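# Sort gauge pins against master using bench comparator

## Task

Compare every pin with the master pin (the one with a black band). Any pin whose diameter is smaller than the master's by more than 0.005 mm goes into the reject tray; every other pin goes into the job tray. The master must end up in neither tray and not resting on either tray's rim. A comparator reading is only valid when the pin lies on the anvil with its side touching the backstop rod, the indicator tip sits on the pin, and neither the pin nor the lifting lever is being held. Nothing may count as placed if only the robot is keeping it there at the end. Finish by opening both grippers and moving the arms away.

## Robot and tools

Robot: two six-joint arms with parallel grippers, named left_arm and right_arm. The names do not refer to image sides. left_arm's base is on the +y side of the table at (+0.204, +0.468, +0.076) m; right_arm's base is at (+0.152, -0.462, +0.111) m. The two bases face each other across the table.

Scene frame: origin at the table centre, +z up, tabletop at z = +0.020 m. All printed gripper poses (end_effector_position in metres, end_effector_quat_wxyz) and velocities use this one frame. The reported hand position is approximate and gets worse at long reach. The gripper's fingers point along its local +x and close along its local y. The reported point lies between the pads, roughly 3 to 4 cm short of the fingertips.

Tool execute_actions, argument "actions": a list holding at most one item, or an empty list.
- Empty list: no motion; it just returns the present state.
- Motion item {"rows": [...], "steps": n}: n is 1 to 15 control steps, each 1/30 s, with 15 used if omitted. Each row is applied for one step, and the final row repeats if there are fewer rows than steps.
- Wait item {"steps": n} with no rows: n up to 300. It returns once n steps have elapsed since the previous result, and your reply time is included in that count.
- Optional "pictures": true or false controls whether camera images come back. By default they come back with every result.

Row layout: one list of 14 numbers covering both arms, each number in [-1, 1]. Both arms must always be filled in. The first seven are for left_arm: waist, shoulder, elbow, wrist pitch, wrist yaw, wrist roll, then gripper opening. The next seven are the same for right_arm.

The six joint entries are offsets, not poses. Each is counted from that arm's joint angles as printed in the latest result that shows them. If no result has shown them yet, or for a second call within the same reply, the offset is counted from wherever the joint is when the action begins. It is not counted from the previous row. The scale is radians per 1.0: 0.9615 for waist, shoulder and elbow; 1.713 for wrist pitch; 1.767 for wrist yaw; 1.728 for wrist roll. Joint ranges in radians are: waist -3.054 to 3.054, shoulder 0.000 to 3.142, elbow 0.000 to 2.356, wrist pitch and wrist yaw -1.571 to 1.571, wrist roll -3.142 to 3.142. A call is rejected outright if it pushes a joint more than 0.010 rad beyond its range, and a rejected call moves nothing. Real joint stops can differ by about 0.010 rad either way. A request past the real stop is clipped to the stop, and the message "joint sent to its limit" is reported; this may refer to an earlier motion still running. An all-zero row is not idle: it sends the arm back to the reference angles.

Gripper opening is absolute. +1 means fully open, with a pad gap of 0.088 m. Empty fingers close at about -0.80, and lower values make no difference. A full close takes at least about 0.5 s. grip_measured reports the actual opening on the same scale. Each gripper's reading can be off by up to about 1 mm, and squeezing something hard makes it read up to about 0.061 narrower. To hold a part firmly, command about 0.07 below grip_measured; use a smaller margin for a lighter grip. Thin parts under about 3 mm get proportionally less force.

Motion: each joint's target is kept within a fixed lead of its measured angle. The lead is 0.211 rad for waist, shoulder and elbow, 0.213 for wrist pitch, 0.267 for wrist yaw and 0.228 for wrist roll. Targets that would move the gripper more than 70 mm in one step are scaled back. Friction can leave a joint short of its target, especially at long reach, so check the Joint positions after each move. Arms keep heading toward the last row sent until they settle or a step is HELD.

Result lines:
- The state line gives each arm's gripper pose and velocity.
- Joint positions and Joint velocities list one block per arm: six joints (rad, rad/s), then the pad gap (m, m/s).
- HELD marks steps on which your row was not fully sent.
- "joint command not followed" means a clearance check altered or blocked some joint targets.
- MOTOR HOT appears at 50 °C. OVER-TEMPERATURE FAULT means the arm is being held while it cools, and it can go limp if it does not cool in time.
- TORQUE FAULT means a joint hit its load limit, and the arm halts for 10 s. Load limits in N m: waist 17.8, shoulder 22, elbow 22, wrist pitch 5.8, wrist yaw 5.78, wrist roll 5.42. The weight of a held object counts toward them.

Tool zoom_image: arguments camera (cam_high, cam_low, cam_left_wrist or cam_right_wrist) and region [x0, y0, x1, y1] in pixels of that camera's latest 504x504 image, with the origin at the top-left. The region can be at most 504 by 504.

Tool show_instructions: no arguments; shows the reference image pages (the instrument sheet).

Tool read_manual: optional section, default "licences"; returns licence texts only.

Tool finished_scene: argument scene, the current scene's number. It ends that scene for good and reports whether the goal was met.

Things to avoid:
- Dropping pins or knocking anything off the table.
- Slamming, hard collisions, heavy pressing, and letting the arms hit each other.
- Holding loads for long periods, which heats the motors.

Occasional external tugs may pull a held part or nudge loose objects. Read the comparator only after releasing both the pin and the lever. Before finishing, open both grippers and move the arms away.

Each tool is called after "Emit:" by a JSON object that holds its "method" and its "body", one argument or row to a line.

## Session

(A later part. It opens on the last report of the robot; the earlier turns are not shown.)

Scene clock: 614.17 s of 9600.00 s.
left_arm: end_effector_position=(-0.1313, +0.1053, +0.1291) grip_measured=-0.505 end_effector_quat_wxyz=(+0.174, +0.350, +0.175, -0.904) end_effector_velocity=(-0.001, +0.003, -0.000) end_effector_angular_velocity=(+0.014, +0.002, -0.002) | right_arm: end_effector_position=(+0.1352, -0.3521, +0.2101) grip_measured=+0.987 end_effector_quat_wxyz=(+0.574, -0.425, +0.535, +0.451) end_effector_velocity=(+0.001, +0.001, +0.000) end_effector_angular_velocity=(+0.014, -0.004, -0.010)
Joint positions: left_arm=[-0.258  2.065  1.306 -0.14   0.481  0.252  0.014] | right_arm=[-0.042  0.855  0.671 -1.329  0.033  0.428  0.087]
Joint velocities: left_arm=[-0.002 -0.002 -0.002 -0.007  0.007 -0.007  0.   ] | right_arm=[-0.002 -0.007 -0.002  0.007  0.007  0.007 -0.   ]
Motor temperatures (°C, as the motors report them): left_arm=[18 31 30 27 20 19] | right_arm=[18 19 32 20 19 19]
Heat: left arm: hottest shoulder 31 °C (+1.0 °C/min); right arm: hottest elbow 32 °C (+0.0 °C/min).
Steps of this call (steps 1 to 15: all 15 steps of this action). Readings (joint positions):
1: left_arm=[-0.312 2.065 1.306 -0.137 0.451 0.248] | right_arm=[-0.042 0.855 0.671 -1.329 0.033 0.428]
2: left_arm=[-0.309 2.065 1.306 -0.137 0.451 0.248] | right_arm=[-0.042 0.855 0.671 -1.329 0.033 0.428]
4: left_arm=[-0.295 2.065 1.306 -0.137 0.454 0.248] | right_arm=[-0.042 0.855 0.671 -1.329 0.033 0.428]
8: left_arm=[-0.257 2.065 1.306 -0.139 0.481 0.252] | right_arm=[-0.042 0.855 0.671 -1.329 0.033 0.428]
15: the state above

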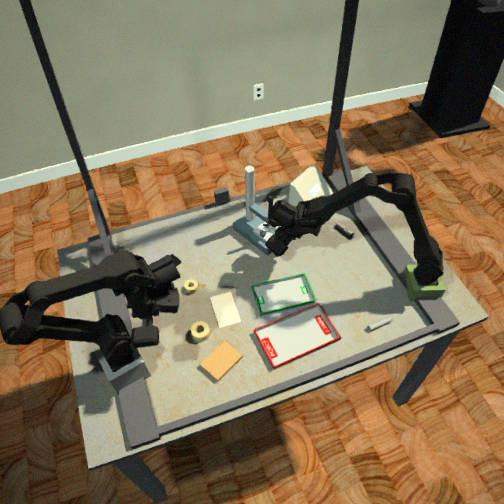

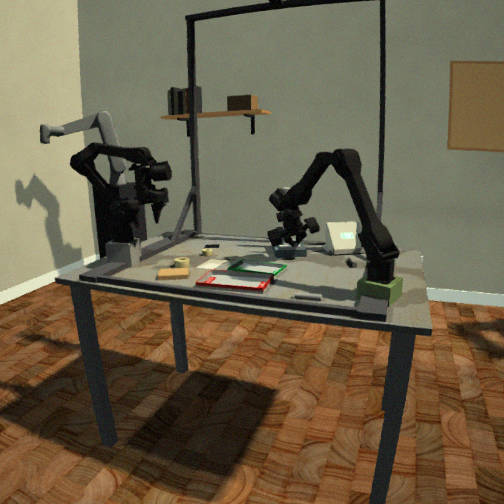

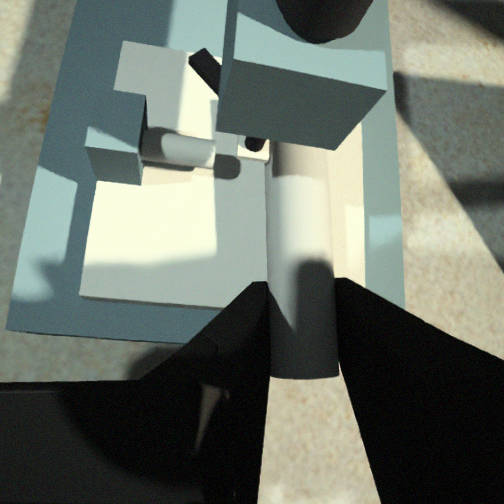

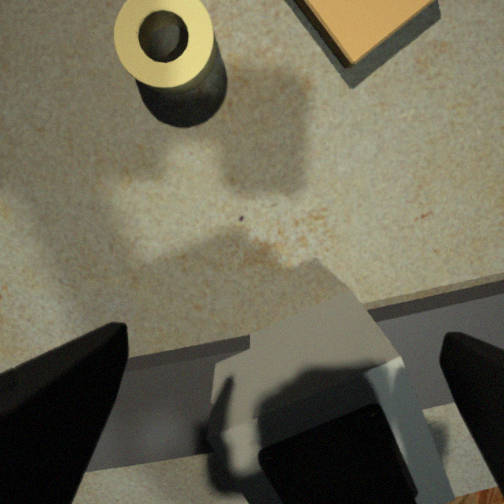

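Recipe next.

Emit:
{"method": "execute_actions", "body": {
  "actions": [
    {"rows":[[0.02,0,0,0,-0.02,0,-0.64,0,0,0,0,0,0,1],[0.04,0,0,0,-0.04,0,-0.64,0,0,0,0,0,0,1],[0.06,0,0,0,-0.06,0,-0.64,0,0,0,0,0,0,1]],"steps":15}
  ]
}}

Scene clock: 616.93 s of 9600.00 s.
left_arm: end_effector_position=(-0.1304, +0.1040, +0.1272) grip_measured=-0.505 end_effector_quat_wxyz=(+0.181, +0.358, +0.166, -0.901) end_effector_velocity=(+0.006, +0.001, -0.005) end_effector_angular_velocity=(+0.017, -0.028, +0.021) | right_arm: end_effector_position=(+0.1352, -0.3521, +0.2101) grip_measured=+0.987 end_effector_quat_wxyz=(+0.574, -0.425, +0.535, +0.451) end_effector_velocity=(-0.003, -0.000, -0.002) end_effector_angular_velocity=(-0.002, +0.022, -0.008)
Joint positions: left_arm=[-0.263  2.065  1.306 -0.142  0.451  0.263  0.014] | right_arm=[-0.042  0.855  0.671 -1.329  0.033  0.428  0.087]
Joint velocities: left_arm=[ 0.002 -0.002 -0.007 -0.022 -0.022 -0.007 -0.   ] | right_arm=[-0.002 -0.002 -0.007  0.007 -0.022  0.007  0.   ]
Motor temperatures (°C, as the motors report them): left_arm=[18 32 30 27 20 19] | right_arm=[18 19 32 20 19 19]
Heat: left arm: hottest shoulder 32 °C (+2.0 °C/min); right arm: hottest elbow 32 °C (+0.0 °C/min).
Steps of this call (steps 1 to 15: the robot went on to your last target; steps 16 to 68: nothing new was sent; steps 69 to 83: all 15 steps of this action). Readings (joint positions):
69: left_arm=[-0.258 2.065 1.306 -0.140 0.480 0.252] | right_arm=[-0.042 0.855 0.671 -1.329 0.033 0.428]
70: left_arm=[-0.259 2.065 1.306 -0.140 0.475 0.253] | right_arm=[-0.042 0.855 0.671 -1.329 0.033 0.428]
72: left_arm=[-0.259 2.065 1.306 -0.142 0.466 0.259] | right_arm=[-0.042 0.855 0.671 -1.329 0.033 0.428]
76: left_arm=[-0.263 2.065 1.306 -0.142 0.454 0.262] | right_arm=[-0.042 0.855 0.671 -1.329 0.033 0.428]
83: the state above

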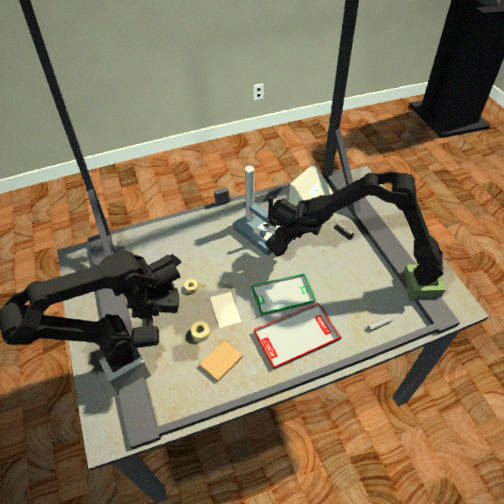

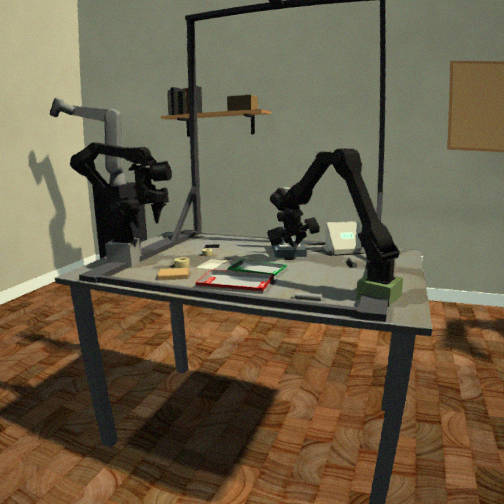

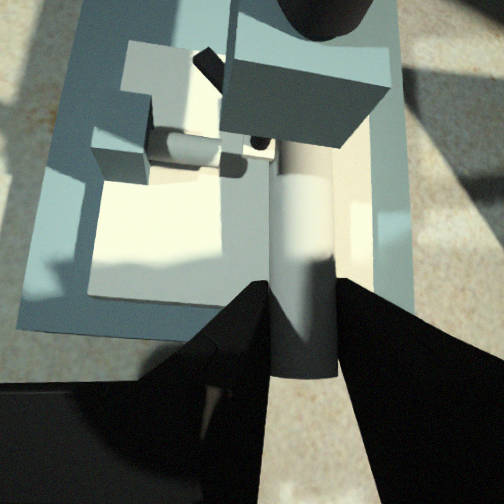

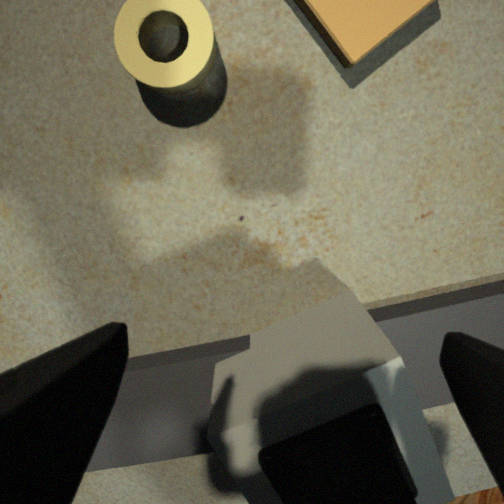

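Emit:
{"method": "execute_actions", "body": {
  "actions": [
    {"rows":[[0.03,0,0,0,-0.01,0,-0.66,0,0,0,0,0,0,1],[0.06,0,0,0,-0.02,0,-0.66,0,0,0,0,0,0,1],[0.09,0,0,0,-0.04,0,-0.66,0,0,0,0,0,0,1],[0.11,0,0,0,-0.05,0,-0.66,0,0,0,0,0,0,1]],"steps":15}
  ]
}}

Scene clock: 620.87 s of 9600.00 s.
left_arm: end_effector_position=(-0.1182, +0.0939, +0.1267) grip_measured=-0.502 end_effector_quat_wxyz=(+0.193, +0.359, +0.166, -0.898) end_effector_velocity=(+0.001, +0.003, -0.004) end_effector_angular_velocity=(+0.014, -0.025, +0.011) | right_arm: end_effector_position=(+0.1352, -0.3521, +0.2101) grip_measured=+0.987 end_effector_quat_wxyz=(+0.574, -0.425, +0.535, +0.451) end_effector_velocity=(-0.005, -0.003, -0.001) end_effector_angular_velocity=(-0.019, +0.033, +0.007)
Joint positions: left_arm=[-0.232  2.065  1.306 -0.146  0.449  0.277  0.014] | right_arm=[-0.042  0.855  0.671 -1.329  0.033  0.428  0.087]
Joint velocities: left_arm=[-0.007 -0.002 -0.002 -0.022 -0.022 -0.007 -0.   ] | right_arm=[-0.002  0.002 -0.002 -0.007 -0.037 -0.007 -0.   ]
Motor temperatures (°C, as the motors report them): left_arm=[19 32 30 27 21 19] | right_arm=[18 19 32 20 19 19]
Heat: left arm: hottest shoulder 32 °C (+2.0 °C/min); right arm: hottest elbow 32 °C (+0.0 °C/min).
Steps of this call (steps 1 to 15: the robot went on to your last target; steps 16 to 90: nothing new was sent; then 0.43 s passed at rest; steps 91 to 105: all 15 steps of this action). Readings (joint positions):
91: left_arm=[-0.265 2.065 1.306 -0.143 0.451 0.265] | right_arm=[-0.042 0.855 0.671 -1.329 0.033 0.428]
92: left_arm=[-0.266 2.065 1.306 -0.144 0.449 0.265] | right_arm=[-0.042 0.855 0.671 -1.329 0.033 0.428]
94: left_arm=[-0.248 2.065 1.306 -0.146 0.425 0.265] | right_arm=[-0.042 0.855 0.671 -1.329 0.033 0.428]
98: left_arm=[-0.231 2.065 1.306 -0.146 0.451 0.277] | right_arm=[-0.042 0.855 0.671 -1.329 0.033 0.428]
105: the state above

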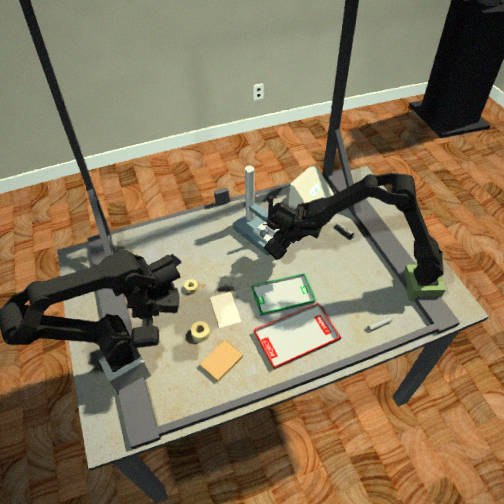

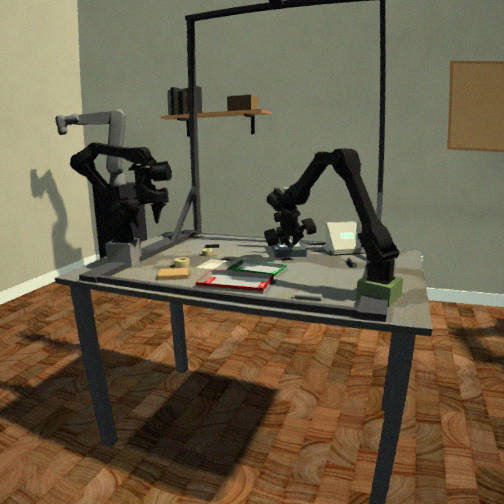

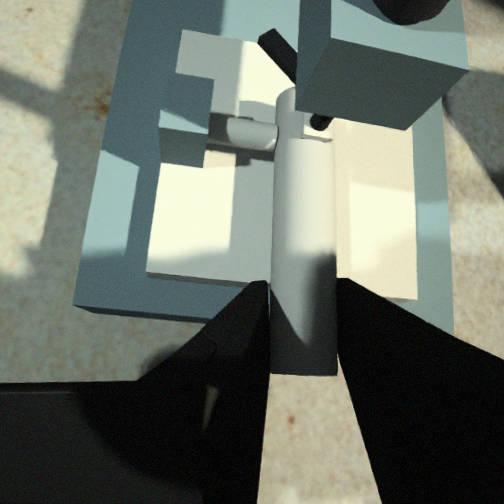

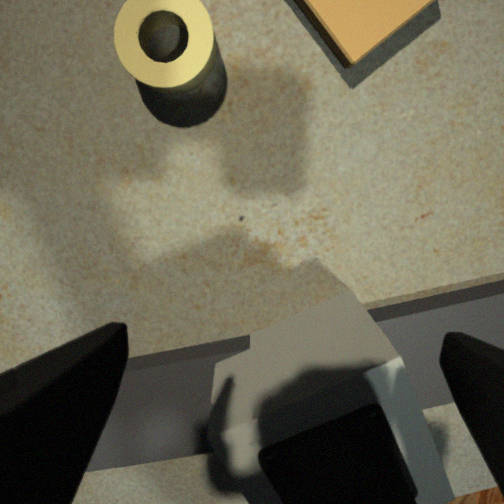

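Emit:
{"method": "execute_actions", "body": {
  "actions": [
    {"rows":[[-0.005,0,0,0,0.005,0,-0.5,0,0,0,0,0,0,1],[-0.005,0,0,0,0.005,0,-0.5,0,0,0,0,0,0,1],[-0.005,0,0,0,0.005,0,-0.5,0,0,0,0,0,0,1],[-0.005,0,0,0,0.005,0,-0.42,0,0,0,0,0,0,1],[-0.005,0,0,0,0.005,0,-0.42,0,0,0,0,0,0,1],[-0.005,0,0,0,0.005,0,-0.42,0,0,0,0,0,0,1],[-0.005,0,0,0,0.005,0,-0.32,0,0,0,0,0,0,1],[-0.005,0,0,0,0.005,0,-0.32,0,0,0,0,0,0,1],[-0.005,0,0,0,0.005,0,-0.2,0,0,0,0,0,0,1],[-0.005,0,0,0,0.005,0,-0.2,0,0,0,0,0,0,1],[-0.005,0,0,0,0.005,0,-0.1,0,0,0,0,0,0,1]],"steps":15}
  ],
  "pictures": false
}}

Emit:
{"method": "execute_actions", "body": {
  "actions": [
    {"steps":10}
  ]
}}

Emit:
{"method": "execute_actions", "body": {
  "actions": [
    {"rows":[[0,-0.03,-0.02,0,0,0,-0.1,0,0,0,0,0,0,1],[0,-0.07,-0.05,0,0,0,-0.1,0,0,0,0,0,0,1],[0,-0.12,-0.09,0,0,0,-0.1,0,0,0,0,0,0,1],[0,-0.17,-0.13,0,0,0,-0.1,0,0,0,0,0,0,1],[0,-0.22,-0.17,0,0,0,-0.1,0,0,0,0,0,0,1],[0,-0.28,-0.19,0,0,0,-0.1,0,0,0,0,0,0,1],[0,-0.35,-0.19,0,0,0,-0.1,0,0,0,0,0,0,1],[0,-0.44,-0.19,-0.03,0,0,-0.1,0,0,0,0,0,0,1],[0,-0.535,-0.195,-0.08,0,0,0,0,0,0,0,0,0,1]],"steps":15}
  ],
  "pictures": false
}}

Emit:
{"method": "execute_actions", "body": {
  "actions": [
    {"rows":[[-0.1,-0.03,0,0,-0.04,-0.03,0,0,0,0,0,0,0,1],[-0.2,-0.05,0,0,-0.09,-0.06,0,0,0,0,0,0,0,1],[-0.3,-0.06,0,0,-0.14,-0.09,0,0,0,0,0,0,0,1],[-0.4,-0.06,0,0,-0.19,-0.12,0,0,0,0,0,0,0,1],[-0.48,-0.06,0,0,-0.23,-0.15,0,0,0,0,0,0,0,1],[-0.55,-0.06,0,0,-0.235,-0.155,0,0,0,0,0,0,0,1]],"steps":15}
  ],
  "pictures": false
}}

Emit:
{"method": "execute_actions", "body": {
  "actions": [
    {"steps":20}
  ]
}}

Scene clock: 637.70 s of 9600.00 s.
left_arm: end_effector_position=(-0.1209, +0.0966, +0.1266) grip_measured=-0.129 end_effector_quat_wxyz=(+0.189, +0.359, +0.165, -0.899) end_effector_velocity=(-0.001, -0.001, +0.001) end_effector_angular_velocity=(-0.004, +0.001, +0.007) | right_arm: end_effector_position=(+0.1352, -0.3521, +0.2101) grip_measured=+0.987 end_effector_quat_wxyz=(+0.574, -0.425, +0.535, +0.451) end_effector_velocity=(-0.002, -0.006, -0.001) end_effector_angular_velocity=(-0.026, +0.017, +0.006)
Joint positions: left_arm=[-0.239  2.065  1.306 -0.147  0.451  0.278  0.033] | right_arm=[-0.042  0.855  0.671 -1.329  0.033  0.428  0.087]
Joint velocities: left_arm=[-0.002 -0.002 -0.002  0.007 -0.007 -0.007  0.017] | right_arm=[-0.002 -0.002 -0.002 -0.022 -0.022 -0.007 -0.   ]
Motor temperatures (°C, as the motors report them): left_arm=[22 34 30 27 27 19] | right_arm=[18 19 32 20 19 19]
Heat: left arm: hottest shoulder 34 °C (+4.0 °C/min); right arm: hottest elbow 32 °C (+0.0 °C/min).
Steps of this call (steps 1 to 15: the robot went on to your last target; steps 16 to 90: nothing new was sent; then 13.33 s passed at rest; steps 91 to 105: all 15 steps of this action). Readings (joint positions):
91: left_arm=[-0.236 2.065 1.306 -0.147 0.451 0.278] | right_arm=[-0.042 0.855 0.671 -1.329 0.033 0.428]
92: left_arm=[-0.242 2.065 1.306 -0.147 0.442 0.278] | right_arm=[-0.042 0.855 0.671 -1.329 0.033 0.428]
94: left_arm=[-0.242 2.065 1.306 -0.147 0.442 0.278] | right_arm=[-0.042 0.855 0.671 -1.329 0.033 0.428]
98: left_arm=[-0.240 2.065 1.306 -0.147 0.447 0.278] | right_arm=[-0.042 0.855 0.671 -1.329 0.033 0.428]
105: the state above

Scene clock: 638.03 s of 9600.00 s.
left_arm: end_effector_position=(-0.1209, +0.0966, +0.1266) grip_measured=-0.103 end_effector_quat_wxyz=(+0.189, +0.359, +0.165, -0.899) end_effector_velocity=(-0.001, -0.001, +0.000) end_effector_angular_velocity=(-0.001, -0.006, +0.022) | right_arm: end_effector_position=(+0.1352, -0.3521, +0.2101) grip_measured=+0.987 end_effector_quat_wxyz=(+0.574, -0.425, +0.535, +0.451) end_effector_velocity=(+0.002, -0.002, -0.001) end_effector_angular_velocity=(-0.010, -0.009, -0.010)
Joint positions: left_arm=[-0.239  2.065  1.306 -0.147  0.452  0.278  0.034] | right_arm=[-0.042  0.855  0.671 -1.329  0.033  0.428  0.087]
Joint velocities: left_arm=[-0.007 -0.002 -0.002  0.007 -0.022 -0.022  0.   ] | right_arm=[-0.002  0.002 -0.002 -0.007  0.007  0.007  0.   ]
Motor temperatures (°C, as the motors report them): left_arm=[22 34 30 27 27 19] | right_arm=[18 19 32 20 19 19]
Heat: left arm: hottest shoulder 34 °C (+4.0 °C/min); right arm: hottest elbow 32 °C (+0.0 °C/min).
Steps of this call (steps 1 to 10: the robot went on to your last target). Readings (joint positions):
1: left_arm=[-0.239 2.065 1.306 -0.147 0.451 0.278] | right_arm=[-0.042 0.855 0.671 -1.329 0.033 0.428]
2: left_arm=[-0.239 2.065 1.306 -0.147 0.452 0.278] | right_arm=[-0.042 0.855 0.671 -1.329 0.033 0.428]
4: left_arm=[-0.239 2.065 1.306 -0.147 0.452 0.278] | right_arm=[-0.042 0.855 0.671 -1.329 0.033 0.428]
8: left_arm=[-0.239 2.065 1.306 -0.147 0.452 0.278] | right_arm=[-0.042 0.855 0.671 -1.329 0.033 0.428]
10: the state above

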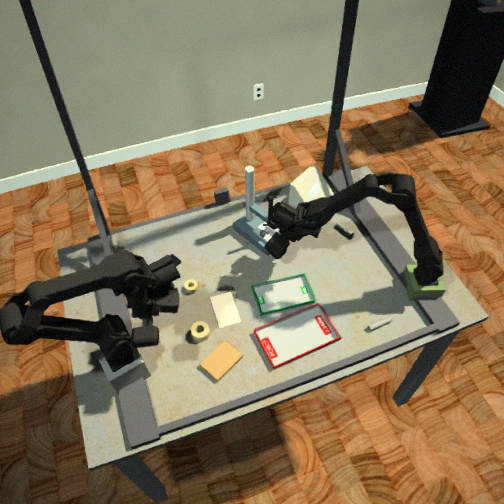

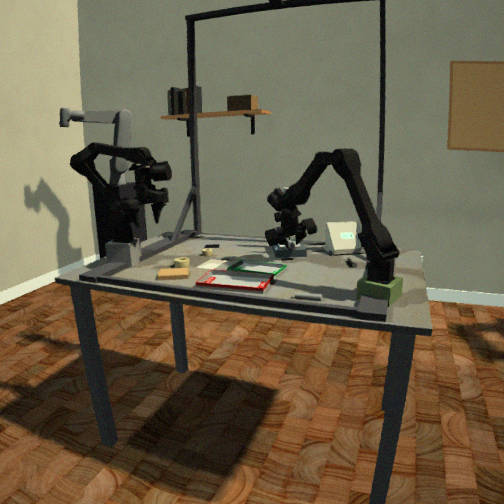

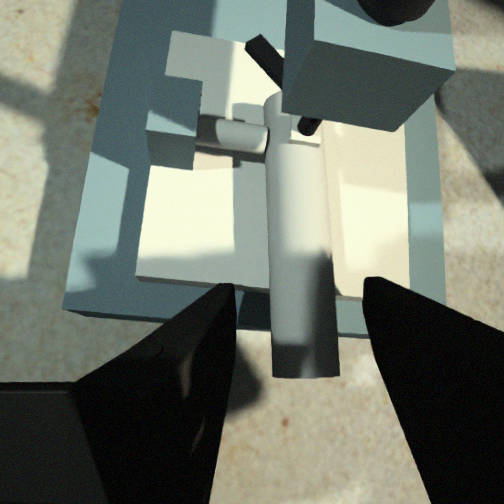

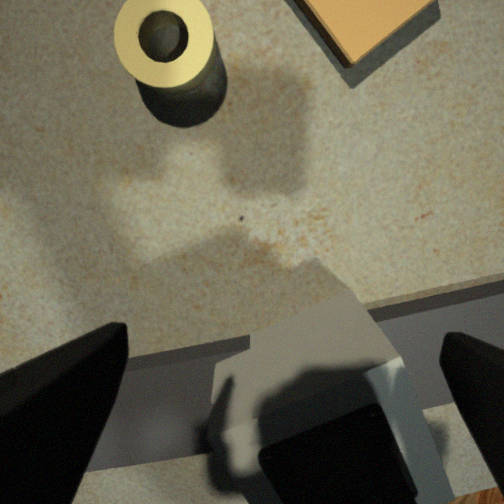

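Scene clock: 638.53 s of 9600.00 s.
left_arm: end_effector_position=(-0.0826, +0.1543, +0.2783) grip_measured=-0.009 end_effector_quat_wxyz=(+0.213, +0.277, +0.086, -0.933) end_effector_velocity=(+0.025, +0.038, +0.064) end_effector_angular_velocity=(-0.051, +0.022, -0.001) | right_arm: end_effector_position=(+0.1352, -0.3521, +0.2101) grip_measured=+0.987 end_effector_quat_wxyz=(+0.574, -0.425, +0.535, +0.451) end_effector_velocity=(+0.000, -0.004, +0.001) end_effector_angular_velocity=(-0.018, +0.003, +0.005)
Joint positions: left_arm=[-0.239  1.537  1.139 -0.264  0.451  0.278  0.039] | right_arm=[-0.042  0.855  0.671 -1.329  0.033  0.428  0.087]
Joint velocities: left_arm=[-0.002 -0.232  0.002 -0.183 -0.007  0.007  0.004] | right_arm=[-0.002 -0.002  0.002 -0.022 -0.007 -0.007 -0.   ]
Motor temperatures (°C, as the motors report them): left_arm=[22 34 30 27 27 19] | right_arm=[18 19 32 20 19 19]
Heat: left arm: hottest shoulder 34 °C (+4.1 °C/min); right arm: hottest elbow 32 °C (+0.0 °C/min).
Steps of this call (steps 1 to 15: all 15 steps of this action). Readings (joint positions):
1: left_arm=[-0.239 2.063 1.305 -0.147 0.452 0.278] | right_arm=[-0.042 0.855 0.671 -1.329 0.033 0.428]
2: left_arm=[-0.239 2.055 1.297 -0.146 0.452 0.278] | right_arm=[-0.042 0.855 0.671 -1.329 0.033 0.428]
4: left_arm=[-0.239 2.008 1.251 -0.146 0.452 0.278] | right_arm=[-0.042 0.855 0.671 -1.329 0.033 0.428]
8: left_arm=[-0.239 1.823 1.146 -0.166 0.451 0.278] | right_arm=[-0.042 0.855 0.671 -1.329 0.033 0.428]
15: the state above

Scene clock: 639.03 s of 9600.00 s.
left_arm: end_effector_position=(-0.1818, +0.2860, +0.2893) grip_measured=-0.002 end_effector_quat_wxyz=(+0.192, +0.294, +0.067, -0.934) end_effector_velocity=(+0.004, -0.005, -0.002) end_effector_angular_velocity=(-0.007, -0.013, +0.052) | right_arm: end_effector_position=(+0.1352, -0.3521, +0.2101) grip_measured=+0.987 end_effector_quat_wxyz=(+0.574, -0.425, +0.535, +0.451) end_effector_velocity=(+0.000, -0.005, -0.001) end_effector_angular_velocity=(-0.023, +0.003, -0.009)
Joint positions: left_arm=[-0.767  1.488  1.139 -0.265  0.044  0.018  0.039] | right_arm=[-0.042  0.855  0.671 -1.329  0.033  0.428  0.087]
Joint velocities: left_arm=[-0.002 -0.002 -0.002 -0.007 -0.051 -0.022 -0.   ] | right_arm=[-0.002 -0.002 -0.002 -0.022 -0.007  0.007  0.   ]
Motor temperatures (°C, as the motors report them): left_arm=[22 34 30 27 27 19] | right_arm=[18 19 32 20 19 19]
Heat: left arm: hottest shoulder 34 °C (+4.0 °C/min); right arm: hottest elbow 32 °C (+0.0 °C/min).
Steps of this call (steps 1 to 15: all 15 steps of this action). Readings (joint positions):
1: left_arm=[-0.249 1.528 1.139 -0.267 0.430 0.267] | right_arm=[-0.042 0.855 0.671 -1.329 0.033 0.428]
2: left_arm=[-0.281 1.524 1.139 -0.269 0.383 0.240] | right_arm=[-0.042 0.855 0.671 -1.329 0.033 0.428]
4: left_arm=[-0.397 1.518 1.139 -0.269 0.265 0.165] | right_arm=[-0.042 0.855 0.671 -1.329 0.033 0.428]
8: left_arm=[-0.655 1.495 1.139 -0.265 0.094 0.049] | right_arm=[-0.042 0.855 0.671 -1.329 0.033 0.428]
15: the state above

Scene clock: 639.70 s of 9600.00 s.
left_arm: end_effector_position=(-0.1816, +0.2857, +0.2893) grip_measured=-0.002 end_effector_quat_wxyz=(+0.194, +0.294, +0.067, -0.933) end_effector_velocity=(-0.000, -0.000, +0.001) end_effector_angular_velocity=(-0.002, +0.007, +0.008) | right_arm: end_effector_position=(+0.1352, -0.3521, +0.2101) grip_measured=+0.987 end_effector_quat_wxyz=(+0.574, -0.425, +0.535, +0.451) end_effector_velocity=(+0.000, -0.005, -0.001) end_effector_angular_velocity=(-0.023, +0.002, +0.005)
Joint positions: left_arm=[-0.767  1.488  1.139 -0.265  0.042  0.015  0.039] | right_arm=[-0.042  0.855  0.671 -1.329  0.033  0.428  0.087]
Joint velocities: left_arm=[-0.002 -0.002 -0.002  0.007 -0.007 -0.007 -0.   ] | right_arm=[-0.002 -0.002 -0.002 -0.022 -0.007 -0.007 -0.   ]
Motor temperatures (°C, as the motors report them): left_arm=[22 34 30 27 27 19] | right_arm=[18 19 32 20 19 19]
Heat: left arm: hottest shoulder 34 °C (+4.0 °C/min); right arm: hottest elbow 32 °C (+0.0 °C/min).
Steps of this call (steps 1 to 15: the robot went on to your last target; steps 16 to 20: nothing new was sent). Readings (joint positions):
1: left_arm=[-0.767 1.488 1.139 -0.265 0.044 0.017] | right_arm=[-0.042 0.855 0.671 -1.329 0.033 0.428]
2: left_arm=[-0.767 1.488 1.139 -0.265 0.043 0.017] | right_arm=[-0.042 0.855 0.671 -1.329 0.033 0.428]
4: left_arm=[-0.767 1.488 1.139 -0.265 0.043 0.016] | right_arm=[-0.042 0.855 0.671 -1.329 0.033 0.428]
8: left_arm=[-0.767 1.488 1.139 -0.265 0.042 0.016] | right_arm=[-0.042 0.855 0.671 -1.329 0.033 0.428]
20: the state above
All arms were judged still, so your last target was given up. Only a new action makes them travel on or press farther. Fingers that are still opening or closing keep moving.

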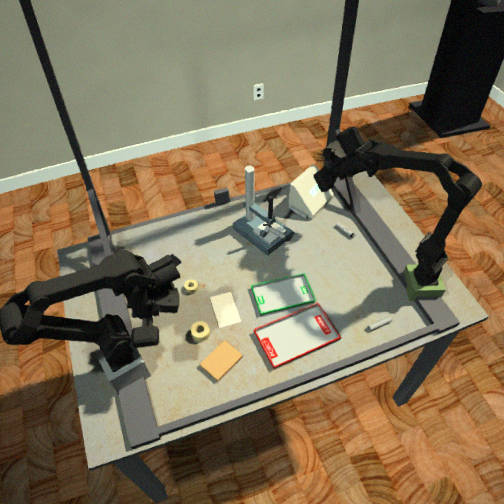

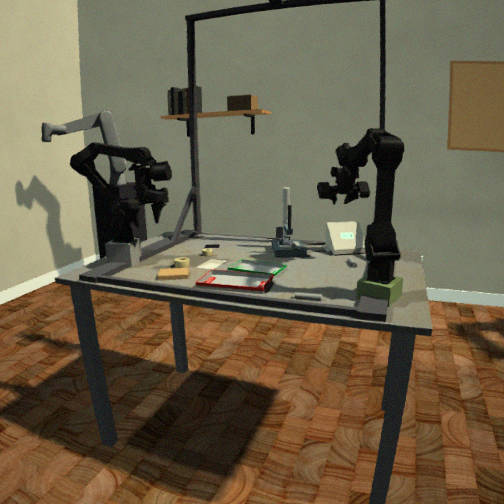

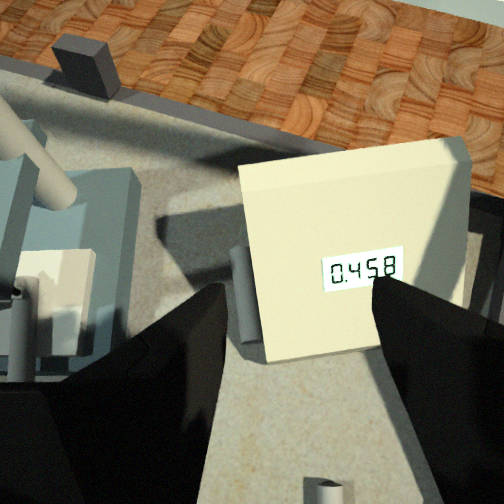

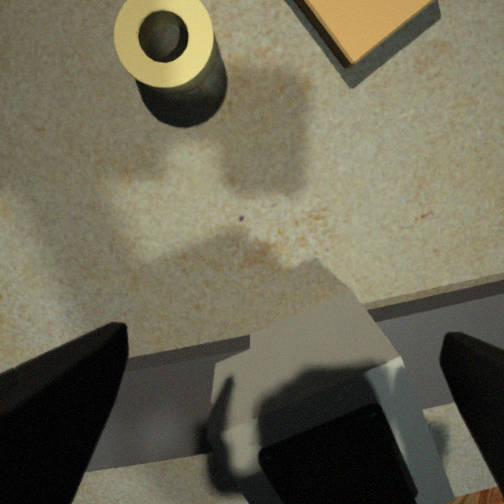

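Emit:
{"method": "execute_actions", "body": {
  "actions": [
    {"rows":[[0.15,0,-0.02,0.03,0.08,0.05,-0.1,0,0,0,0,0,0,1],[0.3,0,-0.04,0.06,0.15,0.09,-0.1,0,0,0,0,0,0,1],[0.45,0,-0.045,0.09,0.21,0.12,-0.1,0,0,0,0,0,0,1],[0.551,0.03,-0.045,0.09,0.238,0.14,-0.1,0,0,0,0,0,0,1]],"steps":15}
  ],
  "pictures": false
}}

Emit:
{"method": "execute_actions", "body": {
  "actions": [
    {"rows":[[0,0.07,0,0,0,0,-0.1,0,0,0,0,0,0,1],[0,0.14,0,0,0,0,-0.1,0,0,0,0,0,0,1],[0,0.21,0,0,0,0,-0.1,0,0,0,0,0,0,1],[0,0.28,0,0,0,0,-0.1,0,0,0,0,0,0,1],[0,0.35,0,0,0,0,-0.1,0,0,0,0,0,0,1]],"steps":15}
  ],
  "pictures": false
}}

Emit:
{"method": "execute_actions", "body": {
  "actions": [
    {"steps":10}
  ]
}}

Scene clock: 646.13 s of 9600.00 s.
left_arm: end_effector_position=(-0.0873, +0.1469, +0.3012) grip_measured=-0.098 end_effector_quat_wxyz=(+0.228, +0.223, +0.051, -0.947) end_effector_velocity=(-0.004, +0.005, -0.000) end_effector_angular_velocity=(-0.014, +0.001, -0.036) | right_arm: end_effector_position=(+0.1352, -0.3521, +0.2101) grip_measured=+0.987 end_effector_quat_wxyz=(+0.574, -0.425, +0.535, +0.451) end_effector_velocity=(+0.002, -0.001, +0.001) end_effector_angular_velocity=(-0.001, -0.009, +0.014)
Joint positions: left_arm=[-0.237  1.51   1.107 -0.115  0.455  0.251  0.034] | right_arm=[-0.042  0.855  0.671 -1.329  0.033  0.428  0.087]
Joint velocities: left_arm=[-0.007 -0.002 -0.007  0.007  0.022  0.022 -0.   ] | right_arm=[-0.007 -0.002  0.002 -0.007  0.007 -0.022 -0.   ]
Motor temperatures (°C, as the motors report them): left_arm=[21 34 30 27 26 19] | right_arm=[18 19 32 20 19 19]
Heat: left arm: hottest shoulder 34 °C (+4.1 °C/min); right arm: hottest elbow 32 °C (+0.0 °C/min).
Steps of this call (steps 1 to 90: nothing new was sent; then 2.93 s passed at rest; steps 91 to 105: all 15 steps of this action). Readings (joint positions):
91: left_arm=[-0.752 1.488 1.138 -0.257 0.080 0.032] | right_arm=[-0.042 0.855 0.671 -1.329 0.033 0.428]
92: left_arm=[-0.711 1.488 1.131 -0.230 0.154 0.072] | right_arm=[-0.042 0.855 0.671 -1.329 0.033 0.428]
94: left_arm=[-0.587 1.492 1.118 -0.166 0.300 0.159] | right_arm=[-0.042 0.855 0.671 -1.329 0.033 0.428]
98: left_arm=[-0.341 1.506 1.113 -0.125 0.417 0.231] | right_arm=[-0.042 0.855 0.671 -1.329 0.033 0.428]
105: the state above

Scene clock: 646.63 s of 9600.00 s.
left_arm: end_effector_position=(-0.0963, +0.1335, +0.1575) grip_measured=-0.098 end_effector_quat_wxyz=(+0.197, +0.340, +0.163, -0.905) end_effector_velocity=(-0.011, -0.013, +0.039) end_effector_angular_velocity=(-0.079, +0.064, -0.002) | right_arm: end_effector_position=(+0.1352, -0.3521, +0.2101) grip_measured=+0.987 end_effector_quat_wxyz=(+0.574, -0.425, +0.535, +0.451) end_effector_velocity=(-0.000, -0.002, -0.001) end_effector_angular_velocity=(-0.009, +0.005, +0.005)
Joint positions: left_arm=[-0.237  1.847  1.102 -0.115  0.456  0.251  0.034] | right_arm=[-0.042  0.855  0.671 -1.329  0.033  0.428  0.087]
Joint velocities: left_arm=[-0.002 -0.042  0.056  0.007  0.007 -0.007 -0.   ] | right_arm=[-0.002 -0.002 -0.002 -0.007 -0.007 -0.007 -0.   ]
Motor temperatures (°C, as the motors report them): left_arm=[21 34 30 27 26 19] | right_arm=[18 19 32 20 19 19]
Heat: left arm: hottest shoulder 34 °C (+4.0 °C/min); right arm: hottest elbow 32 °C (+0.0 °C/min).
Steps of this call (steps 1 to 15: all 15 steps of this action). Readings (joint positions):
1: left_arm=[-0.237 1.519 1.107 -0.115 0.455 0.251] | right_arm=[-0.042 0.855 0.671 -1.329 0.033 0.428]
2: left_arm=[-0.237 1.540 1.109 -0.110 0.456 0.251] | right_arm=[-0.042 0.855 0.671 -1.329 0.033 0.428]
4: left_arm=[-0.237 1.611 1.122 -0.105 0.456 0.251] | right_arm=[-0.042 0.855 0.671 -1.329 0.033 0.428]
8: left_arm=[-0.237 1.788 1.118 -0.112 0.456 0.251] | right_arm=[-0.042 0.855 0.671 -1.329 0.033 0.428]
15: the state above

Scene clock: 646.97 s of 9600.00 s.
left_arm: end_effector_position=(-0.0965, +0.1332, +0.1581) grip_measured=-0.098 end_effector_quat_wxyz=(+0.198, +0.340, +0.163, -0.905) end_effector_velocity=(+0.000, +0.001, +0.000) end_effector_angular_velocity=(-0.002, -0.013, +0.012) | right_arm: end_effector_position=(+0.1352, -0.3521, +0.2101) grip_measured=+0.987 end_effector_quat_wxyz=(+0.574, -0.425, +0.535, +0.451) end_effector_velocity=(-0.003, -0.003, -0.001) end_effector_angular_velocity=(-0.017, +0.018, +0.021)
Joint positions: left_arm=[-0.237  1.847  1.103 -0.115  0.456  0.251  0.034] | right_arm=[-0.042  0.855  0.671 -1.329  0.033  0.428  0.087]
Joint velocities: left_arm=[-0.007 -0.007 -0.002 -0.007 -0.022 -0.007  0.   ] | right_arm=[-0.002  0.002 -0.002 -0.007 -0.022 -0.022 -0.   ]
Motor temperatures (°C, as the motors report them): left_arm=[21 34 30 27 26 19] | right_arm=[18 19 32 20 19 19]
Heat: left arm: hottest shoulder 34 °C (+4.0 °C/min); right arm: hottest elbow 32 °C (+0.0 °C/min).
Steps of this call (steps 1 to 10: the robot went on to your last target). Readings (joint positions):
1: left_arm=[-0.237 1.847 1.103 -0.115 0.456 0.251] | right_arm=[-0.042 0.855 0.671 -1.329 0.033 0.428]
2: left_arm=[-0.237 1.847 1.103 -0.115 0.456 0.251] | right_arm=[-0.042 0.855 0.671 -1.329 0.033 0.428]
4: left_arm=[-0.237 1.847 1.103 -0.115 0.456 0.251] | right_arm=[-0.042 0.855 0.671 -1.329 0.033 0.428]
8: left_arm=[-0.237 1.847 1.103 -0.115 0.456 0.251] | right_arm=[-0.042 0.855 0.671 -1.329 0.033 0.428]
10: the state above

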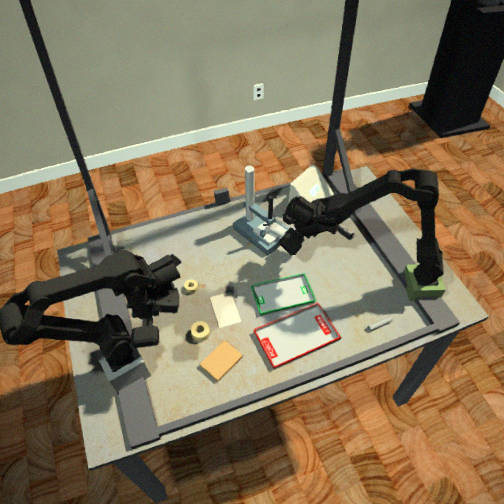

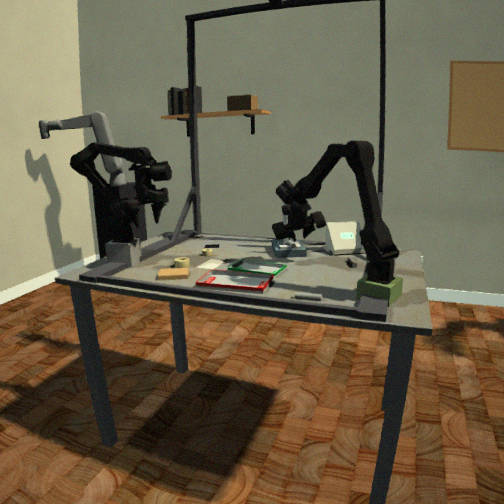

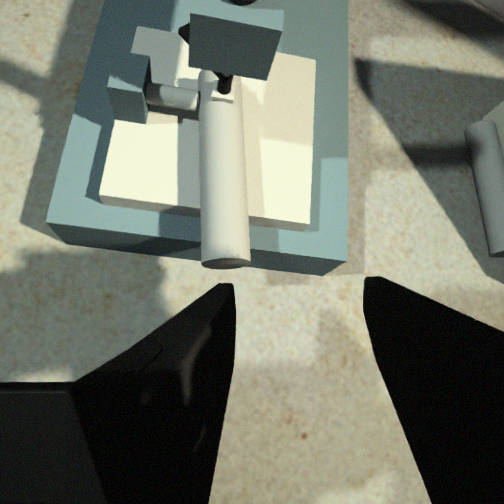

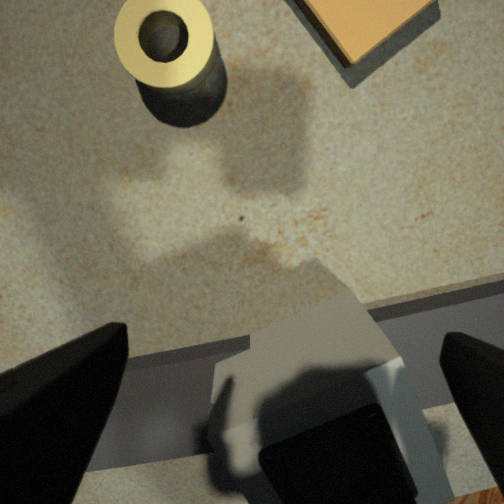

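Emit:
{"method": "execute_actions", "body": {
  "actions": [
    {"rows":[[0,0.04,0.06,0,0,0,-0.1,0,0,0,0,0,0,1],[0,0.08,0.105,0,0,0,-0.1,0,0,0,0,0,0,1],[0,0.12,0.15,-0.01,0,0,-0.1,0,0,0,0,0,0,1],[0,0.15,0.175,-0.01,0,0,-0.1,0,0,0,0,0,0,1],[0,0.18,0.19,-0.01,0,0,-0.1,0,0,0,0,0,0,1],[0,0.21,0.2,-0.014,0,0,-0.1,0,0,0,0,0,0,1],[0,0.235,0.21,-0.014,0,0,-0.1,0,0,0,0,0,0,1]],"steps":15}
  ],
  "pictures": false
}}

Emit:
{"method": "execute_actions", "body": {
  "actions": [
    {"steps":15}
  ]
}}

Emit:
{"method": "zoom_image", "body": {
  "camera": "cam_low",
  "region": [320, 215, 370, 260]
}}

Scene clock: 654.93 s of 9600.00 s.
left_arm: end_effector_position=(-0.1190, +0.0991, +0.1216) grip_measured=-0.098 end_effector_quat_wxyz=(+0.192, +0.359, +0.181, -0.895) end_effector_velocity=(-0.001, -0.004, +0.007) end_effector_angular_velocity=(-0.001, -0.006, +0.027) | right_arm: end_effector_position=(+0.1352, -0.3521, +0.2101) grip_measured=+0.987 end_effector_quat_wxyz=(+0.574, -0.425, +0.535, +0.451) end_effector_velocity=(-0.000, -0.002, -0.001) end_effector_angular_velocity=(-0.009, +0.005, +0.005)
Joint positions: left_arm=[-0.237  2.068  1.292 -0.14   0.456  0.251  0.034] | right_arm=[-0.042  0.855  0.671 -1.329  0.033  0.428  0.087]
Joint velocities: left_arm=[-0.002 -0.007  0.022 -0.022 -0.022 -0.022  0.   ] | right_arm=[-0.002 -0.002 -0.002 -0.007 -0.007 -0.007 -0.   ]
Motor temperatures (°C, as the motors report them): left_arm=[21 34 30 27 25 19] | right_arm=[18 19 32 20 19 19]
Heat: left arm: hottest shoulder 34 °C (+5.0 °C/min); right arm: hottest elbow 32 °C (+0.0 °C/min).
Steps of this call (steps 1 to 15: the robot went on to your last target; steps 16 to 90: nothing new was sent; then 4.47 s passed at rest; steps 91 to 105: all 15 steps of this action). Readings (joint positions):
91: left_arm=[-0.237 1.851 1.111 -0.118 0.456 0.251] | right_arm=[-0.042 0.855 0.671 -1.329 0.033 0.428]
92: left_arm=[-0.237 1.865 1.129 -0.119 0.456 0.251] | right_arm=[-0.042 0.855 0.671 -1.329 0.033 0.428]
94: left_arm=[-0.237 1.914 1.193 -0.121 0.456 0.251] | right_arm=[-0.042 0.855 0.671 -1.329 0.033 0.428]
98: left_arm=[-0.237 2.015 1.285 -0.126 0.456 0.251] | right_arm=[-0.042 0.855 0.671 -1.329 0.033 0.428]
105: the state above

Scene clock: 655.43 s of 9600.00 s.
left_arm: end_effector_position=(-0.1200, +0.0977, +0.1236) grip_measured=-0.098 end_effector_quat_wxyz=(+0.192, +0.357, +0.179, -0.896) end_effector_velocity=(+0.002, -0.000, -0.002) end_effector_angular_velocity=(+0.001, -0.017, +0.016) | right_arm: end_effector_position=(+0.1352, -0.3521, +0.2101) grip_measured=+0.987 end_effector_quat_wxyz=(+0.574, -0.425, +0.535, +0.451) end_effector_velocity=(+0.003, -0.005, -0.001) end_effector_angular_velocity=(-0.025, -0.013, -0.000)
Joint positions: left_arm=[-0.237  2.068  1.298 -0.14   0.456  0.251  0.034] | right_arm=[-0.042  0.855  0.671 -1.329  0.033  0.428  0.087]
Joint velocities: left_arm=[-0.002 -0.002 -0.002 -0.007 -0.022 -0.007 -0.   ] | right_arm=[-0.007  0.002 -0.002 -0.022  0.007 -0.007 -0.   ]
Motor temperatures (°C, as the motors report them): left_arm=[21 34 30 27 24 19] | right_arm=[18 19 32 20 19 19]
Heat: left arm: hottest shoulder 34 °C (+5.1 °C/min); right arm: hottest elbow 32 °C (+0.0 °C/min).
Steps of this call (steps 1 to 15: the robot went on to your last target). Readings (joint positions):
1: left_arm=[-0.237 2.068 1.293 -0.140 0.456 0.251] | right_arm=[-0.042 0.855 0.671 -1.329 0.033 0.428]
2: left_arm=[-0.237 2.068 1.296 -0.140 0.456 0.251] | right_arm=[-0.042 0.855 0.671 -1.329 0.033 0.428]
4: left_arm=[-0.237 2.068 1.298 -0.140 0.456 0.251] | right_arm=[-0.042 0.855 0.671 -1.329 0.033 0.428]
8: left_arm=[-0.237 2.068 1.298 -0.140 0.456 0.251] | right_arm=[-0.042 0.855 0.671 -1.329 0.033 0.428]
15: the state above
All arms were judged still, so your last target was given up. Only a new action makes them travel on or press farther. Fingers that are still opening or closing keep moving.

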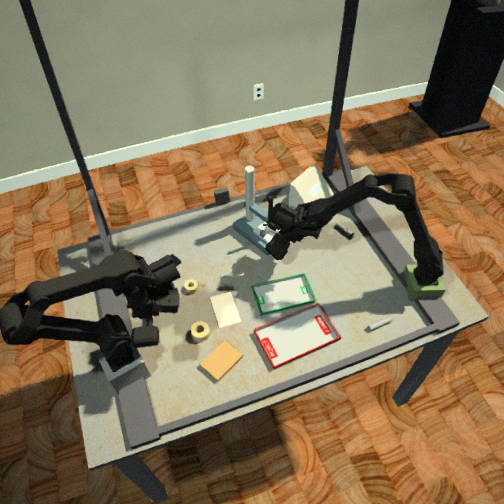

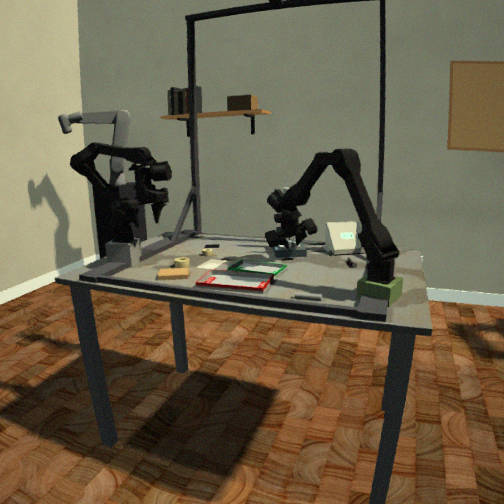

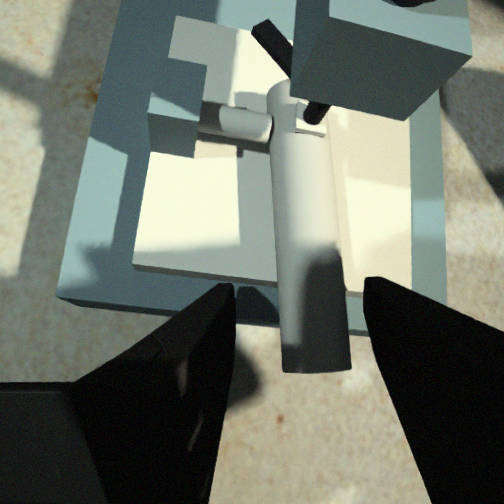

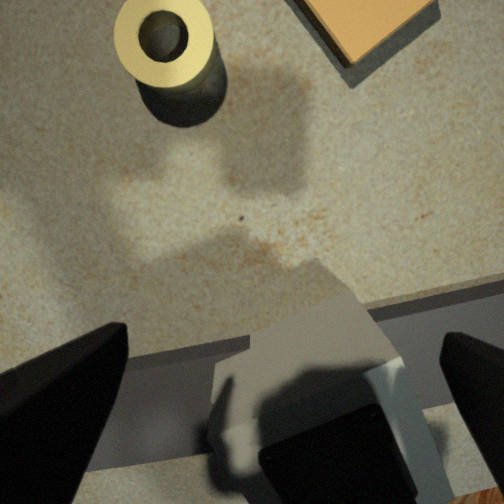

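Region (320, 215, 370, 260) of cam_low's 504x504 image, scaled by 10.080, with more detail than that image has; it fills the top 454 rows of this view, and the rest is white.

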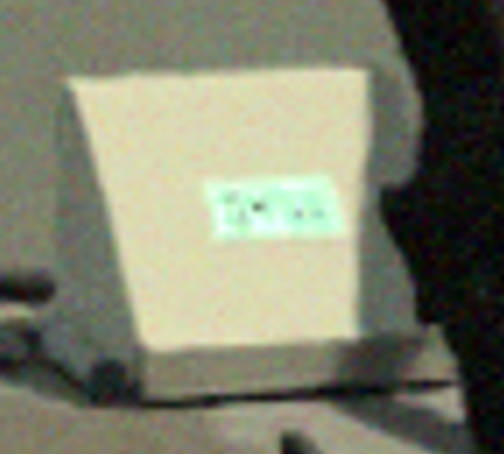

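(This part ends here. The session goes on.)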